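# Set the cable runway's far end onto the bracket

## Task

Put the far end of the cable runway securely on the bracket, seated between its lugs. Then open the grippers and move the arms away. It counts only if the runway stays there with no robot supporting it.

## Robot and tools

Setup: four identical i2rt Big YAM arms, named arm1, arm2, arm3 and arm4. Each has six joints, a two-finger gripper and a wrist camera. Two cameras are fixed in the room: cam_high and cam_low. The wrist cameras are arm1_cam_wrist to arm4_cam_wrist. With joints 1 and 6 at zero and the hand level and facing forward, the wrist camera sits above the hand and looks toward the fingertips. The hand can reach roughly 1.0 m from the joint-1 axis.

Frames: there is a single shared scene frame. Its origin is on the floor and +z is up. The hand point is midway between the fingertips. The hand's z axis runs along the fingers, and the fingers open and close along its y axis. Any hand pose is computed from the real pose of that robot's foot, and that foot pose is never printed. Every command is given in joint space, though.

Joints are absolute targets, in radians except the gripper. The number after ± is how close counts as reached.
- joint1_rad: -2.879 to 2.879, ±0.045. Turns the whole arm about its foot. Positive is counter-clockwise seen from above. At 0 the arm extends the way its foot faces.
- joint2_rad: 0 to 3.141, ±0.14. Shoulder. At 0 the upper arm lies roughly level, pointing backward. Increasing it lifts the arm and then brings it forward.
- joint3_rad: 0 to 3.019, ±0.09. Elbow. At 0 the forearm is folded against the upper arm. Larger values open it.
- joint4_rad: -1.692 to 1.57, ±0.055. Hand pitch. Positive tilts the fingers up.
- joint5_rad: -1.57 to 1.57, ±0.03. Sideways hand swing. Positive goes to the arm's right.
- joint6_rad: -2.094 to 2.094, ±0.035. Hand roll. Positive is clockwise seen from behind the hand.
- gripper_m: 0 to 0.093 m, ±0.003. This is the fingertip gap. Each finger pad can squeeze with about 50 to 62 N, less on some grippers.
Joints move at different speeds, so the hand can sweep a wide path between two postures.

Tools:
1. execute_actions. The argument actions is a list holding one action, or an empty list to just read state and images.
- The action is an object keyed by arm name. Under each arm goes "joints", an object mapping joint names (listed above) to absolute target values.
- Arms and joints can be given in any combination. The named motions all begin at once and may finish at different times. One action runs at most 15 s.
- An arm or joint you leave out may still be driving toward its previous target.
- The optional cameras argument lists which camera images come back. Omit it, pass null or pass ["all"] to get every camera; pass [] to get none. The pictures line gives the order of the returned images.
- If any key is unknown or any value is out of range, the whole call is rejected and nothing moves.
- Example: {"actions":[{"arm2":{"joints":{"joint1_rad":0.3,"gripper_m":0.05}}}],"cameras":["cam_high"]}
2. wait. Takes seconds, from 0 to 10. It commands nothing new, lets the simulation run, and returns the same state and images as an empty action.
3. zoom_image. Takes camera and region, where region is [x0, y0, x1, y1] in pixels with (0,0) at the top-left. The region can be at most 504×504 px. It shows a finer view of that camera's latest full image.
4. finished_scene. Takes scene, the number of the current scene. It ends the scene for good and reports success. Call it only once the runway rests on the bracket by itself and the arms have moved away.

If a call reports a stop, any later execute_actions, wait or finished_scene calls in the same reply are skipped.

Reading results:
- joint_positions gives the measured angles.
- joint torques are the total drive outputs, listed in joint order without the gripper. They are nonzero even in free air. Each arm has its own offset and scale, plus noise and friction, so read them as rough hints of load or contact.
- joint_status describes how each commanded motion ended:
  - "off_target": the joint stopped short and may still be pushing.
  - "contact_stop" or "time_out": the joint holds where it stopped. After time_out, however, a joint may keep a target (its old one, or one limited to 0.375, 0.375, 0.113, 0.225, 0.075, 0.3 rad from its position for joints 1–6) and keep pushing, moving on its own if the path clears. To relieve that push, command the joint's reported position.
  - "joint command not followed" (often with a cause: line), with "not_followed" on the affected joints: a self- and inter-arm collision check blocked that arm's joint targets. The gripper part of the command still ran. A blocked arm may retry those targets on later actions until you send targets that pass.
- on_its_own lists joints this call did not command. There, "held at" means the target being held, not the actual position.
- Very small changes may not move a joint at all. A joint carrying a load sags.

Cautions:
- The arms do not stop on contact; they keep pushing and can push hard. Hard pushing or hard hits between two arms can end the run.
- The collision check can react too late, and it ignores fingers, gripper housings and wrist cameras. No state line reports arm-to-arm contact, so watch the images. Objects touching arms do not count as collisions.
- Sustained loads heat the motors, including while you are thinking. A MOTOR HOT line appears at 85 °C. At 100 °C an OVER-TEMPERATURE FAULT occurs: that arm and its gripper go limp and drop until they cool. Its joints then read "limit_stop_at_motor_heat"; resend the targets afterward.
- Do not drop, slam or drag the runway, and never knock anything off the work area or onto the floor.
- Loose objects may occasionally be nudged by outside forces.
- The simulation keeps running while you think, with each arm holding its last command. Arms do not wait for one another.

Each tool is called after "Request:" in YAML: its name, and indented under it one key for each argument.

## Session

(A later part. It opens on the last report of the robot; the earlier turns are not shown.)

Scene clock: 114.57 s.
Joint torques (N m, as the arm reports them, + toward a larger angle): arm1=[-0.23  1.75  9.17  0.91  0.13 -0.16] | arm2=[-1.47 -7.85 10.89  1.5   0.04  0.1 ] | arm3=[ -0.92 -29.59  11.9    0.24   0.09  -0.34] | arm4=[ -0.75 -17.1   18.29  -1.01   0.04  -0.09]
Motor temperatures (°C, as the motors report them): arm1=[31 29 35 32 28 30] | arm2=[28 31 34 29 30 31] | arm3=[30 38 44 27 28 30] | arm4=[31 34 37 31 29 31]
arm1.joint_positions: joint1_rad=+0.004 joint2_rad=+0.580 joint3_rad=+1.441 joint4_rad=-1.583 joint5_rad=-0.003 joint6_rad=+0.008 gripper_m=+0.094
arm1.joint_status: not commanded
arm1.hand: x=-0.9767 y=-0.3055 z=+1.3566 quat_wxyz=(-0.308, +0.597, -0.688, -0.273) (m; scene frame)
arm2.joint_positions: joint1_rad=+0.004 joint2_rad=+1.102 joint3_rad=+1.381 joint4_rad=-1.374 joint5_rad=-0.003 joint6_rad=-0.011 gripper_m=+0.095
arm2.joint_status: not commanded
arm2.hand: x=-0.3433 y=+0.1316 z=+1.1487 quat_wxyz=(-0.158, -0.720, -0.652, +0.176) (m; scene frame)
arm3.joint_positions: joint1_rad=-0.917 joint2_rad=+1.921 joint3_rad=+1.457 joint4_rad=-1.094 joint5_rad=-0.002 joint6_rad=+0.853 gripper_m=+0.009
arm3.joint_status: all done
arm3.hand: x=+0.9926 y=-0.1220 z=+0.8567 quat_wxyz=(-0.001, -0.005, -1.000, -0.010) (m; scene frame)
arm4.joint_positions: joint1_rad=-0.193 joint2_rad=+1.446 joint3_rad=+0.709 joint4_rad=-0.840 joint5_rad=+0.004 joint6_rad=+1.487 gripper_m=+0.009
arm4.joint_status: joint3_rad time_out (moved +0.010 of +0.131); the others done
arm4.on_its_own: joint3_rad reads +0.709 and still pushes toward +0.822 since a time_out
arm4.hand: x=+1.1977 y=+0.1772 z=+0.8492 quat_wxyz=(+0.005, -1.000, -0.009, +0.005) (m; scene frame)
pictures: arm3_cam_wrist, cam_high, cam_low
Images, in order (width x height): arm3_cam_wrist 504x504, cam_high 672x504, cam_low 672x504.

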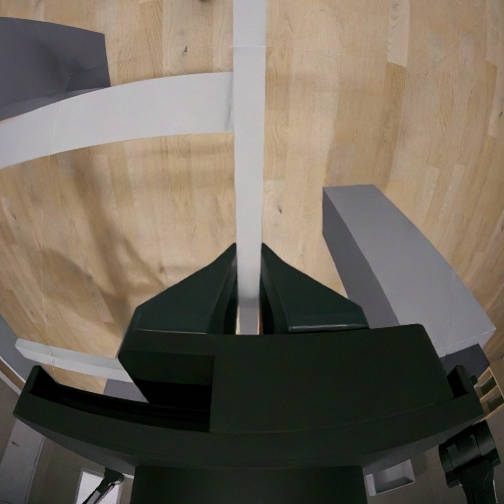

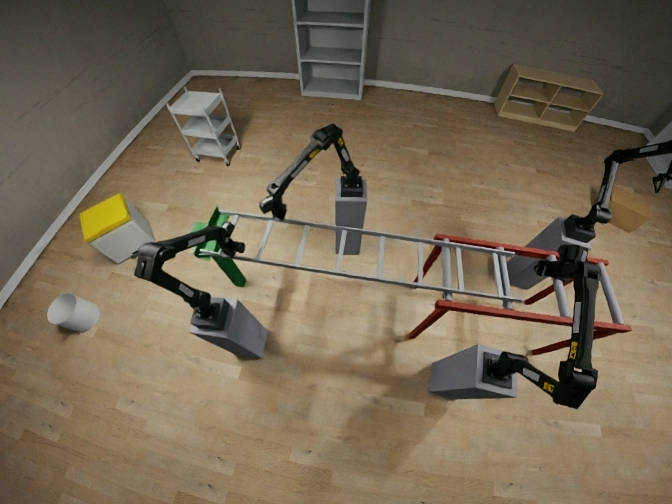

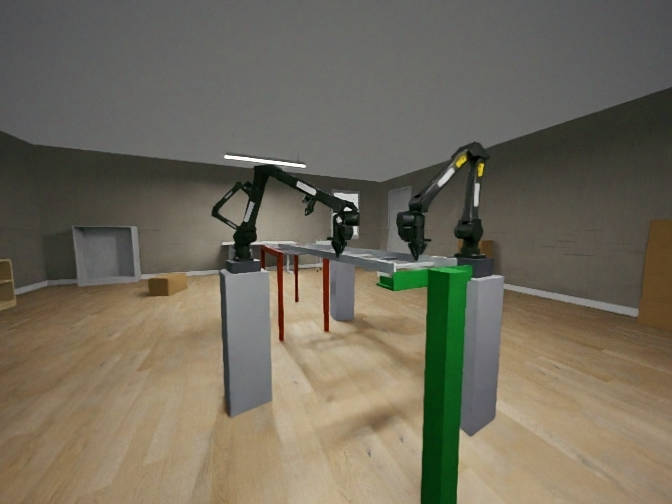

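Request:
execute_actions:
  actions:
    - {"arm3":{"joints":{"joint1_rad":-0.935,"joint3_rad":1.45,"joint4_rad":-1.085}},"arm4":{"joints":{"joint3_rad":0.8,"joint2_rad":1.37,"joint4_rad":-0.875}}}
  cameras: ["cam_high"]

Request:
zoom_image:
  camera: "cam_high"
  region: [180, 190, 260, 280]

Scene clock: 116.83 s.
Joint torques (N m, as the arm reports them, + toward a larger angle): arm1=[-0.21  1.77  9.17  0.92  0.13 -0.16] | arm2=[-1.47 -7.78 10.88  1.53  0.04  0.09] | arm3=[ -2.99 -28.14   9.61   0.     0.14  -0.36] | arm4=[ -0.39 -15.1   15.97  -1.25  -0.03  -0.11]
Motor temperatures (°C, as the motors report them): arm1=[31 29 35 32 28 30] | arm2=[28 31 34 29 30 31] | arm3=[30 38 44 27 28 30] | arm4=[31 34 38 31 29 31]
arm1.joint_positions: joint1_rad=+0.004 joint2_rad=+0.580 joint3_rad=+1.441 joint4_rad=-1.583 joint5_rad=-0.003 joint6_rad=+0.008 gripper_m=+0.094
arm1.joint_status: not commanded
arm1.hand: x=-0.9767 y=-0.3055 z=+1.3566 quat_wxyz=(-0.308, +0.597, -0.688, -0.273) (m; scene frame)
arm2.joint_positions: joint1_rad=+0.004 joint2_rad=+1.102 joint3_rad=+1.381 joint4_rad=-1.374 joint5_rad=-0.003 joint6_rad=-0.011 gripper_m=+0.095
arm2.joint_status: not commanded
arm2.hand: x=-0.3433 y=+0.1316 z=+1.1487 quat_wxyz=(-0.158, -0.720, -0.652, +0.176) (m; scene frame)
arm3.joint_positions: joint1_rad=-0.918 joint2_rad=+1.906 joint3_rad=+1.434 joint4_rad=-1.077 joint5_rad=-0.003 joint6_rad=+0.853 gripper_m=+0.009
arm3.joint_status: all done
arm3.hand: x=+0.9902 y=-0.1252 z=+0.8568 quat_wxyz=(-0.003, -0.005, -1.000, -0.014) (m; scene frame)
arm4.joint_positions: joint1_rad=-0.196 joint2_rad=+1.446 joint3_rad=+0.713 joint4_rad=-0.840 joint5_rad=+0.005 joint6_rad=+1.487 gripper_m=+0.009
arm4.joint_status: all done
arm4.hand: x=+1.1964 y=+0.1757 z=+0.8502 quat_wxyz=(+0.003, -1.000, -0.007, +0.006) (m; scene frame)
pictures: cam_high
Images, in order (width x height): cam_high 672x504.

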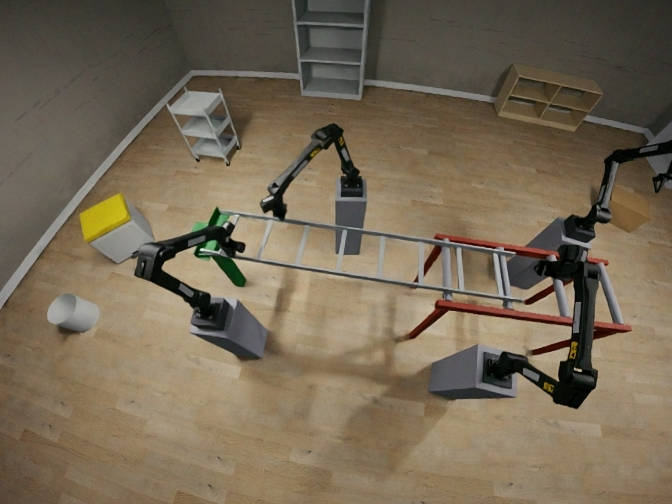

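Region (180, 190, 260, 280) of cam_high's 672x504 image, scaled by 5.600, with more detail than that image has.

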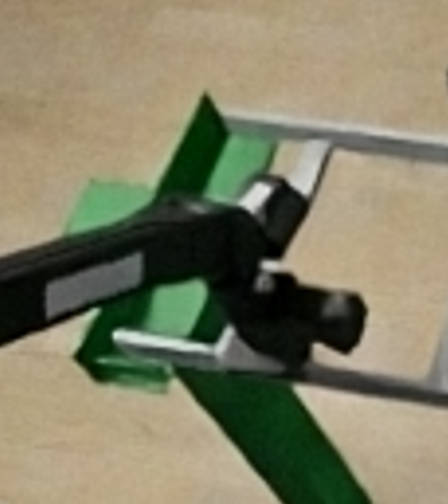

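Request:
execute_actions:
  actions:
    - {"arm3":{"joints":{"joint1_rad":-0.93,"joint3_rad":1.44,"joint4_rad":-1.125}},"arm4":{"joints":{"joint3_rad":0.82,"joint2_rad":1.385,"joint4_rad":-0.835}}}
  cameras: []

Scene clock: 119.73 s.
Joint torques (N m, as the arm reports them, + toward a larger angle): arm1=[-0.21  1.76  9.17  0.92  0.13 -0.16] | arm2=[-1.46 -7.75 10.87  1.52  0.04  0.11] | arm3=[ -1.68 -28.35   9.68  -1.04   0.13  -0.36] | arm4=[ -0.02 -14.63  17.46  -0.38  -0.08  -0.1 ]
Motor temperatures (°C, as the motors report them): arm1=[31 29 35 32 28 30] | arm2=[28 31 35 29 30 31] | arm3=[30 39 43 27 28 30] | arm4=[31 34 38 31 29 32]
arm1.joint_positions: joint1_rad=+0.004 joint2_rad=+0.580 joint3_rad=+1.441 joint4_rad=-1.583 joint5_rad=-0.003 joint6_rad=+0.008 gripper_m=+0.094
arm1.joint_status: not commanded
arm1.hand: x=-0.9767 y=-0.3055 z=+1.3566 quat_wxyz=(-0.308, +0.597, -0.688, -0.273) (m; scene frame)
arm2.joint_positions: joint1_rad=+0.004 joint2_rad=+1.102 joint3_rad=+1.381 joint4_rad=-1.374 joint5_rad=-0.003 joint6_rad=-0.011 gripper_m=+0.095
arm2.joint_status: not commanded
arm2.hand: x=-0.3433 y=+0.1316 z=+1.1487 quat_wxyz=(-0.158, -0.720, -0.652, +0.176) (m; scene frame)
arm3.joint_positions: joint1_rad=-0.920 joint2_rad=+1.902 joint3_rad=+1.425 joint4_rad=-1.084 joint5_rad=-0.003 joint6_rad=+0.853 gripper_m=+0.009
arm3.joint_status: all done
arm3.hand: x=+0.9875 y=-0.1298 z=+0.8562 quat_wxyz=(+0.000, -0.006, -1.000, -0.010) (m; scene frame)
arm4.joint_positions: joint1_rad=-0.198 joint2_rad=+1.451 joint3_rad=+0.717 joint4_rad=-0.821 joint5_rad=+0.006 joint6_rad=+1.487 gripper_m=+0.009
arm4.joint_status: joint3_rad time_out (moved +0.004 of +0.107); the others done
arm4.on_its_own: joint3_rad reads +0.717 and still pushes toward +0.820 since a time_out
arm4.hand: x=+1.1952 y=+0.1695 z=+0.8499 quat_wxyz=(-0.006, -1.000, -0.006, +0.007) (m; scene frame)
pictures: none
No camera images: the call's "cameras" was empty. Leave "cameras" out to get every camera's image.

Request:
execute_actions:
  actions:
    - {"arm3":{"joints":{"joint1_rad":-0.94,"joint2_rad":1.9,"joint3_rad":1.44,"joint4_rad":-1.07}},"arm4":{"joints":{"joint1_rad":-0.175,"joint3_rad":0.76,"joint2_rad":1.47,"joint4_rad":-0.77}}}
  cameras: ["cam_low","cam_high"]

Request:
zoom_image:
  camera: "cam_low"
  region: [340, 210, 500, 310]

Request:
zoom_image:
  camera: "cam_high"
  region: [180, 190, 260, 280]

Scene clock: 123.00 s.
Joint torques (N m, as the arm reports them, + toward a larger angle): arm1=[-0.22  1.73  9.17  0.92  0.13 -0.16] | arm2=[-1.41 -7.69 10.88  1.51  0.04  0.1 ] | arm3=[ -1.81 -22.16  10.24  -0.14   0.33  -0.4 ] | arm4=[  1.66 -15.46  11.14  -0.42  -0.2   -0.14]
Motor temperatures (°C, as the motors report them): arm1=[31 29 35 32 28 30] | arm2=[28 31 35 29 30 31] | arm3=[30 39 43 27 28 30] | arm4=[31 34 38 31 29 32]
arm1.joint_positions: joint1_rad=+0.004 joint2_rad=+0.580 joint3_rad=+1.441 joint4_rad=-1.583 joint5_rad=-0.003 joint6_rad=+0.008 gripper_m=+0.094
arm1.joint_status: not commanded
arm1.hand: x=-0.9767 y=-0.3055 z=+1.3566 quat_wxyz=(-0.308, +0.597, -0.688, -0.273) (m; scene frame)
arm2.joint_positions: joint1_rad=+0.004 joint2_rad=+1.102 joint3_rad=+1.381 joint4_rad=-1.374 joint5_rad=-0.003 joint6_rad=-0.011 gripper_m=+0.095
arm2.joint_status: not commanded
arm2.hand: x=-0.3433 y=+0.1316 z=+1.1487 quat_wxyz=(-0.158, -0.720, -0.652, +0.176) (m; scene frame)
arm3.joint_positions: joint1_rad=-0.926 joint2_rad=+1.940 joint3_rad=+1.413 joint4_rad=-1.062 joint5_rad=-0.007 joint6_rad=+0.853 gripper_m=+0.009
arm3.joint_status: all done
arm3.hand: x=+0.9872 y=-0.1337 z=+0.8321 quat_wxyz=(+0.011, -0.009, -1.000, -0.001) (m; scene frame)
arm4.joint_positions: joint1_rad=-0.194 joint2_rad=+1.539 joint3_rad=+0.717 joint4_rad=-0.756 joint5_rad=+0.009 joint6_rad=+1.493 gripper_m=+0.009
arm4.joint_status: all done
arm4.hand: x=+1.1952 y=+0.1653 z=+0.8225 quat_wxyz=(+0.006, -1.000, -0.005, +0.008) (m; scene frame)
pictures: cam_high, cam_low
Images, in order (width x height): cam_high 672x504, cam_low 672x504.

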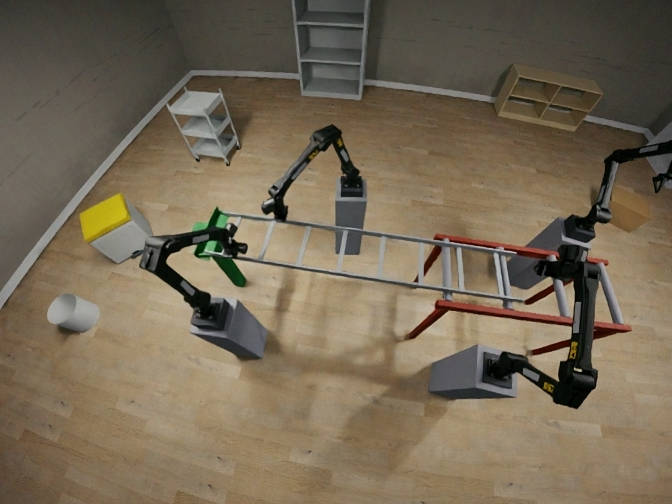

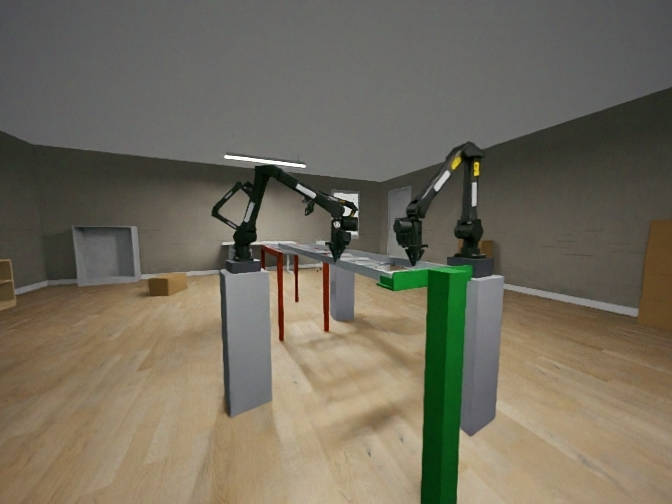

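Region (340, 210, 500, 310) of cam_low's 672x504 image, scaled by 3.150, with more detail than that image has; it fills the top 315 rows of this view, and the rest is white.

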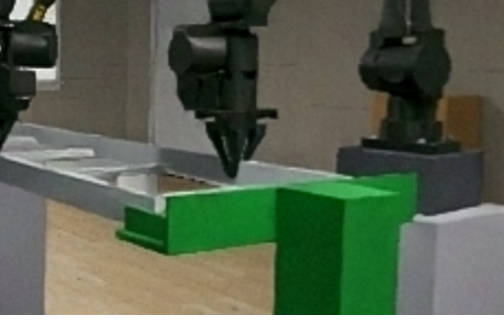

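Region (180, 190, 260, 280) of cam_high's 672x504 image, scaled by 5.600, with more detail than that image has.

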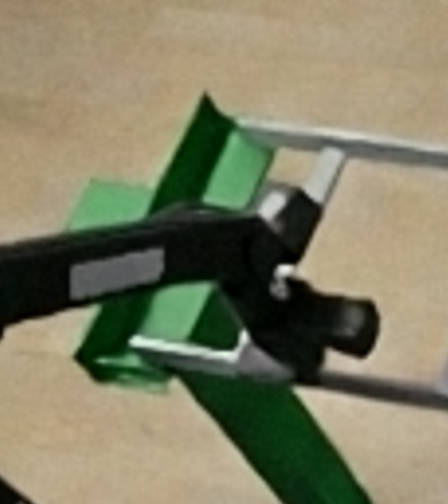

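Request:
execute_actions:
  actions:
    - {"arm3":{"joints":{"joint1_rad":-0.97,"joint2_rad":1.915,"joint3_rad":1.51,"joint4_rad":-1.07,"joint6_rad":0.81}},"arm4":{"joints":{"joint1_rad":-0.12,"joint6_rad":1.55,"joint2_rad":1.46}}}
  cameras: ["cam_high"]

Request:
zoom_image:
  camera: "cam_high"
  region: [180, 190, 260, 280]

Scene clock: 126.23 s.
Joint torques (N m, as the arm reports them, + toward a larger angle): arm1=[-0.2   1.77  9.17  0.91  0.13 -0.16] | arm2=[-1.35 -7.77 10.86  1.49  0.02  0.09] | arm3=[ -1.64 -23.13  13.83  -0.13   0.45  -0.3 ] | arm4=[  1.04 -16.14  11.05  -0.75  -0.33  -0.05]
Motor temperatures (°C, as the motors report them): arm1=[31 29 35 32 28 30] | arm2=[28 31 35 29 30 31] | arm3=[30 39 43 27 28 30] | arm4=[31 34 38 31 29 32]
arm1.joint_positions: joint1_rad=+0.004 joint2_rad=+0.580 joint3_rad=+1.441 joint4_rad=-1.583 joint5_rad=-0.003 joint6_rad=+0.008 gripper_m=+0.094
arm1.joint_status: not commanded
arm1.hand: x=-0.9767 y=-0.3055 z=+1.3566 quat_wxyz=(-0.308, +0.597, -0.688, -0.273) (m; scene frame)
arm2.joint_positions: joint1_rad=+0.004 joint2_rad=+1.102 joint3_rad=+1.381 joint4_rad=-1.374 joint5_rad=-0.003 joint6_rad=-0.011 gripper_m=+0.095
arm2.joint_status: not commanded
arm2.hand: x=-0.3433 y=+0.1316 z=+1.1487 quat_wxyz=(-0.158, -0.720, -0.652, +0.176) (m; scene frame)
arm3.joint_positions: joint1_rad=-0.957 joint2_rad=+1.954 joint3_rad=+1.438 joint4_rad=-1.055 joint5_rad=-0.012 joint6_rad=+0.827 gripper_m=+0.009
arm3.joint_status: all done
arm3.hand: x=+1.0066 y=-0.1369 z=+0.8324 quat_wxyz=(+0.007, -0.012, -1.000, -0.009) (m; scene frame)
arm4.joint_positions: joint1_rad=-0.133 joint2_rad=+1.539 joint3_rad=+0.717 joint4_rad=-0.749 joint5_rad=+0.013 joint6_rad=+1.559 gripper_m=+0.009
arm4.joint_status: all done
arm4.hand: x=+1.2153 y=+0.1626 z=+0.8223 quat_wxyz=(+0.002, -1.000, -0.003, +0.010) (m; scene frame)
pictures: cam_high
Images, in order (width x height): cam_high 672x504.

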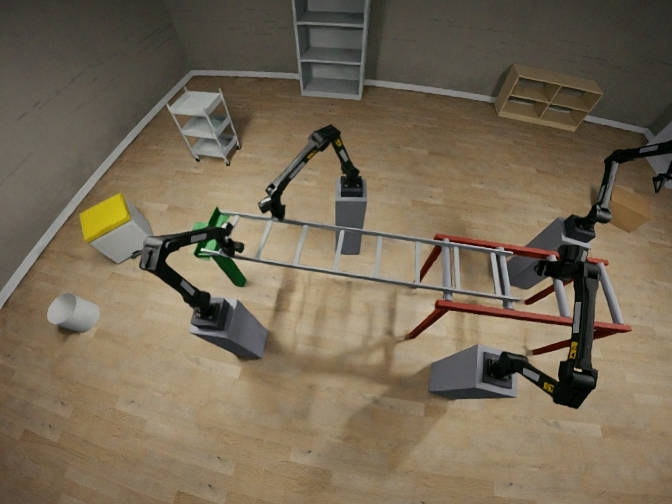

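Region (180, 190, 260, 280) of cam_high's 672x504 image, scaled by 5.600, with more detail than that image has.

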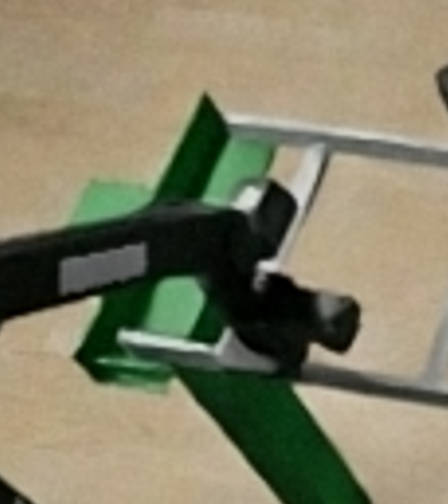

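Request:
execute_actions:
  actions:
    - {"arm3":{"joints":{"joint1_rad":-0.98,"joint2_rad":1.975,"joint3_rad":1.46,"joint4_rad":-1.04}},"arm4":{"joints":{"joint1_rad":-0.1,"joint2_rad":1.55,"joint3_rad":0.73,"joint4_rad":-0.73,"joint6_rad":1.58}}}
  cameras: []

Scene clock: 128.00 s.
Joint torques (N m, as the arm reports them, + toward a larger angle): arm1=[-0.22  1.75  9.17  0.92  0.13 -0.15] | arm2=[-1.3  -7.86 10.88  1.51  0.03  0.09] | arm3=[ -2.8  -18.53  10.02   0.93   0.44  -0.27] | arm4=[ 2.04 -9.68  8.41  0.75 -0.4   0.12]
Motor temperatures (°C, as the motors report them): arm1=[31 29 35 32 28 30] | arm2=[28 31 35 29 30 31] | arm3=[30 38 43 27 28 30] | arm4=[31 34 37 31 29 32]
arm1.joint_positions: joint1_rad=+0.004 joint2_rad=+0.580 joint3_rad=+1.441 joint4_rad=-1.583 joint5_rad=-0.003 joint6_rad=+0.008 gripper_m=+0.094
arm1.joint_status: not commanded
arm1.hand: x=-0.9767 y=-0.3055 z=+1.3566 quat_wxyz=(-0.308, +0.597, -0.688, -0.273) (m; scene frame)
arm2.joint_positions: joint1_rad=+0.004 joint2_rad=+1.102 joint3_rad=+1.381 joint4_rad=-1.374 joint5_rad=-0.003 joint6_rad=-0.011 gripper_m=+0.095
arm2.joint_status: not commanded
arm2.hand: x=-0.3433 y=+0.1316 z=+1.1487 quat_wxyz=(-0.158, -0.720, -0.652, +0.176) (m; scene frame)
arm3.joint_positions: joint1_rad=-0.960 joint2_rad=+1.957 joint3_rad=+1.438 joint4_rad=-1.054 joint5_rad=-0.012 joint6_rad=+0.825 gripper_m=+0.009
arm3.joint_status: all done
arm3.hand: x=+1.0079 y=-0.1380 z=+0.8307 quat_wxyz=(+0.007, -0.012, -1.000, -0.008) (m; scene frame)
arm4.joint_positions: joint1_rad=-0.125 joint2_rad=+1.541 joint3_rad=+0.715 joint4_rad=-0.742 joint5_rad=+0.014 joint6_rad=+1.570 gripper_m=+0.009
arm4.joint_status: all done
arm4.hand: x=+1.2175 y=+0.1618 z=+0.8213 quat_wxyz=(+0.000, -1.000, -0.001, +0.011) (m; scene frame)
pictures: none
No camera images: the call's "cameras" was empty. Leave "cameras" out to get every camera's image.

Resting on the shelf. Release and lift away.

Request:
execute_actions:
  actions:
    - {"arm3":{"joints":{"joint1_rad":-0.96,"joint2_rad":1.957,"joint3_rad":1.445,"joint4_rad":-1.054,"gripper_m":0.07}},"arm4":{"joints":{"joint1_rad":-0.125,"joint2_rad":1.541,"joint3_rad":0.72,"joint4_rad":-0.742,"gripper_m":0.07}}}
  cameras: []

Request:
execute_actions:
  actions:
    - {"arm3":{"joints":{"joint2_rad":1.75,"joint4_rad":-1.25}},"arm4":{"joints":{"joint2_rad":1.25,"joint4_rad":-1.03}}}
  cameras: []

Request:
execute_actions:
  actions:
    - {"arm3":{"joints":{"joint2_rad":0.9}},"arm4":{"joints":{"joint2_rad":0.6,"joint3_rad":1.0}},"arm2":{"joints":{"joint2_rad":0.6}}}

Request:
zoom_image:
  camera: "cam_high"
  region: [180, 190, 260, 280]

Scene clock: 130.87 s.
Joint torques (N m, as the arm reports them, + toward a larger angle): arm1=[-0.24  1.77  9.18  0.92  0.13 -0.16] | arm2=[-1.51 -7.91 10.88  1.51  0.03  0.09] | arm3=[ -1.04 -19.68   9.07   0.5    0.1   -0.26] | arm4=[  0.   -10.35   7.49   0.2    0.04   0.09]
Motor temperatures (°C, as the motors report them): arm1=[31 29 35 32 28 30] | arm2=[28 31 35 29 30 31] | arm3=[30 38 43 27 29 30] | arm4=[31 34 37 31 29 32]
arm1.joint_positions: joint1_rad=+0.004 joint2_rad=+0.580 joint3_rad=+1.441 joint4_rad=-1.583 joint5_rad=-0.003 joint6_rad=+0.008 gripper_m=+0.094
arm1.joint_status: not commanded
arm1.hand: x=-0.9767 y=-0.3055 z=+1.3566 quat_wxyz=(-0.308, +0.597, -0.688, -0.273) (m; scene frame)
arm2.joint_positions: joint1_rad=+0.004 joint2_rad=+1.102 joint3_rad=+1.381 joint4_rad=-1.374 joint5_rad=-0.003 joint6_rad=-0.011 gripper_m=+0.095
arm2.joint_status: not commanded
arm2.hand: x=-0.3433 y=+0.1316 z=+1.1487 quat_wxyz=(-0.158, -0.720, -0.652, +0.176) (m; scene frame)
arm3.joint_positions: joint1_rad=-0.960 joint2_rad=+1.957 joint3_rad=+1.438 joint4_rad=-1.054 joint5_rad=-0.002 joint6_rad=+0.825 gripper_m=+0.070
arm3.joint_status: all done
arm3.hand: x=+1.0090 y=-0.1391 z=+0.8307 quat_wxyz=(+0.004, -0.012, -1.000, -0.005) (m; scene frame)
arm4.joint_positions: joint1_rad=-0.125 joint2_rad=+1.541 joint3_rad=+0.715 joint4_rad=-0.742 joint5_rad=+0.003 joint6_rad=+1.571 gripper_m=+0.070
arm4.joint_status: all done
arm4.hand: x=+1.2194 y=+0.1618 z=+0.8213 quat_wxyz=(+0.000, -1.000, -0.001, +0.005) (m; scene frame)
pictures: none
No camera images: the call's "cameras" was empty. Leave "cameras" out to get every camera's image.

Scene clock: 132.10 s.
Joint torques (N m, as the arm reports them, + toward a larger angle): arm1=[-0.2   1.73  9.17  0.92  0.13 -0.16] | arm2=[-1.58 -7.76 10.86  1.52  0.04  0.11] | arm3=[ -0.28 -15.54   9.8    0.24   0.12  -0.27] | arm4=[-0.06 -6.32  9.52 -0.18  0.05  0.09]
Motor temperatures (°C, as the motors report them): arm1=[31 29 35 32 28 30] | arm2=[28 31 35 29 30 31] | arm3=[30 38 43 27 29 30] | arm4=[31 34 36 31 29 32]
arm1.joint_positions: joint1_rad=+0.004 joint2_rad=+0.580 joint3_rad=+1.441 joint4_rad=-1.583 joint5_rad=-0.003 joint6_rad=+0.008 gripper_m=+0.094
arm1.joint_status: not commanded
arm1.hand: x=-0.9767 y=-0.3055 z=+1.3566 quat_wxyz=(-0.308, +0.597, -0.688, -0.273) (m; scene frame)
arm2.joint_positions: joint1_rad=+0.004 joint2_rad=+1.102 joint3_rad=+1.381 joint4_rad=-1.374 joint5_rad=-0.003 joint6_rad=-0.011 gripper_m=+0.095
arm2.joint_status: not commanded
arm2.hand: x=-0.3433 y=+0.1316 z=+1.1487 quat_wxyz=(-0.158, -0.720, -0.652, +0.176) (m; scene frame)
arm3.joint_positions: joint1_rad=-0.960 joint2_rad=+1.726 joint3_rad=+1.438 joint4_rad=-1.240 joint5_rad=-0.002 joint6_rad=+0.825 gripper_m=+0.070
arm3.joint_status: all done
arm3.hand: x=+0.9858 y=-0.1649 z=+0.9505 quat_wxyz=(-0.011, -0.012, -1.000, -0.021) (m; scene frame)
arm4.joint_positions: joint1_rad=-0.125 joint2_rad=+1.236 joint3_rad=+0.715 joint4_rad=-1.019 joint5_rad=+0.003 joint6_rad=+1.571 gripper_m=+0.070
arm4.joint_status: all done
arm4.hand: x=+1.2200 y=+0.1992 z=+0.9119 quat_wxyz=(-0.014, -1.000, -0.001, +0.005) (m; scene frame)
pictures: none
No camera images: the call's "cameras" was empty. Leave "cameras" out to get every camera's image.

Scene clock: 133.73 s.
Joint torques (N m, as the arm reports them, + toward a larger angle): arm1=[-0.22  1.76  9.17  0.92  0.13 -0.16] | arm2=[-1.28  1.91  9.31  2.16  0.03  0.1 ] | arm3=[-0.77 -2.09 10.06  1.38  0.11 -0.31] | arm4=[-0.08  0.55 13.02  1.68  0.02  0.02]
Motor temperatures (°C, as the motors report them): arm1=[31 29 35 32 28 30] | arm2=[28 31 35 29 30 31] | arm3=[30 37 43 27 28 30] | arm4=[31 34 36 31 29 32]
arm1.joint_positions: joint1_rad=+0.004 joint2_rad=+0.580 joint3_rad=+1.441 joint4_rad=-1.583 joint5_rad=-0.003 joint6_rad=+0.008 gripper_m=+0.094
arm1.joint_status: not commanded
arm1.hand: x=-0.9767 y=-0.3055 z=+1.3566 quat_wxyz=(-0.308, +0.597, -0.688, -0.273) (m; scene frame)
arm2.joint_positions: joint1_rad=+0.004 joint2_rad=+0.604 joint3_rad=+1.381 joint4_rad=-1.374 joint5_rad=-0.003 joint6_rad=-0.011 gripper_m=+0.095
arm2.joint_status: all done
arm2.hand: x=-0.3252 y=+0.2975 z=+1.2939 quat_wxyz=(-0.312, -0.654, -0.593, +0.350) (m; scene frame)
arm3.joint_positions: joint1_rad=-0.960 joint2_rad=+0.898 joint3_rad=+1.438 joint4_rad=-1.240 joint5_rad=-0.002 joint6_rad=+0.824 gripper_m=+0.070
arm3.joint_status: all done
arm3.hand: x=+0.8697 y=-0.2902 z=+1.3167 quat_wxyz=(-0.287, -0.012, -0.906, -0.311) (m; scene frame)
arm4.joint_positions: joint1_rad=-0.125 joint2_rad=+0.593 joint3_rad=+0.979 joint4_rad=-1.026 joint5_rad=+0.003 joint6_rad=+1.572 gripper_m=+0.070
arm4.joint_status: all done
arm4.hand: x=+1.2224 y=+0.2018 z=+1.2322 quat_wxyz=(-0.447, -0.894, -0.001, +0.004) (m; scene frame)
pictures: arm1_cam_wrist, arm2_cam_wrist, arm3_cam_wrist, arm4_cam_wrist, cam_high, cam_low
Images, in order (width x height): arm1_cam_wrist 504x504, arm2_cam_wrist 504x504, arm3_cam_wrist 504x504, arm4_cam_wrist 504x504, cam_high 672x504, cam_low 672x504.

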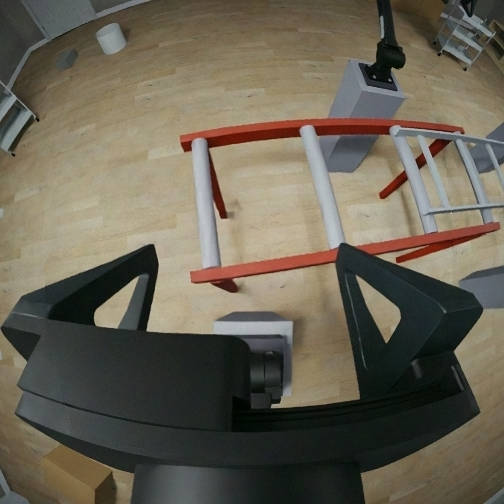

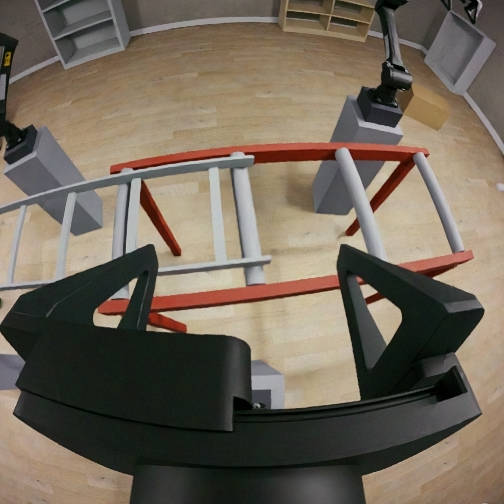

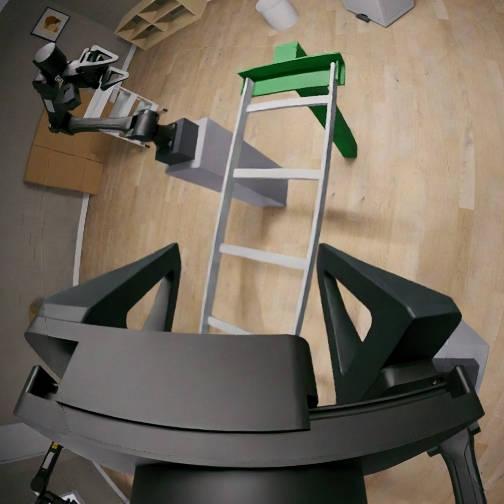

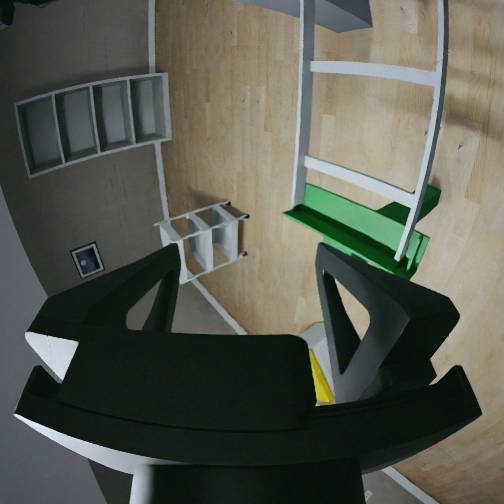

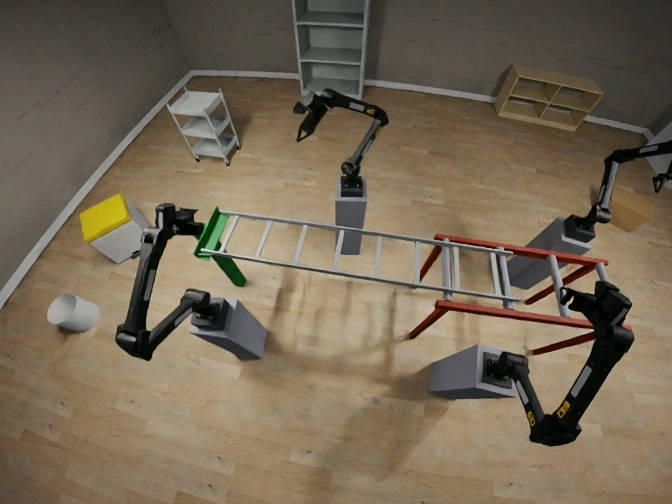

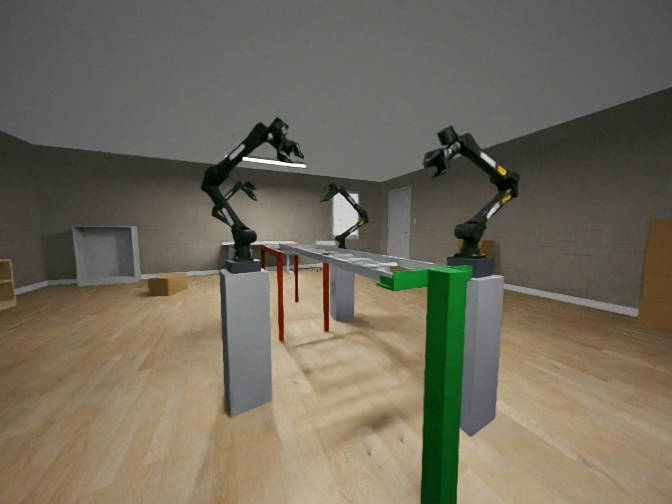

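Region (180, 190, 260, 280) of cam_high's 672x504 image, scaled by 5.600, with more detail than that image has.

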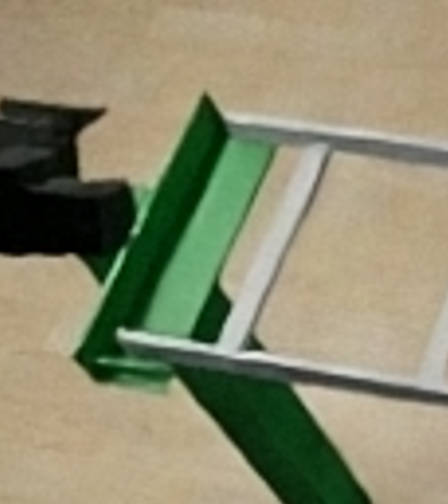

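Request:
finished_scene:
  scene: 1

The scene is finished: the task was done.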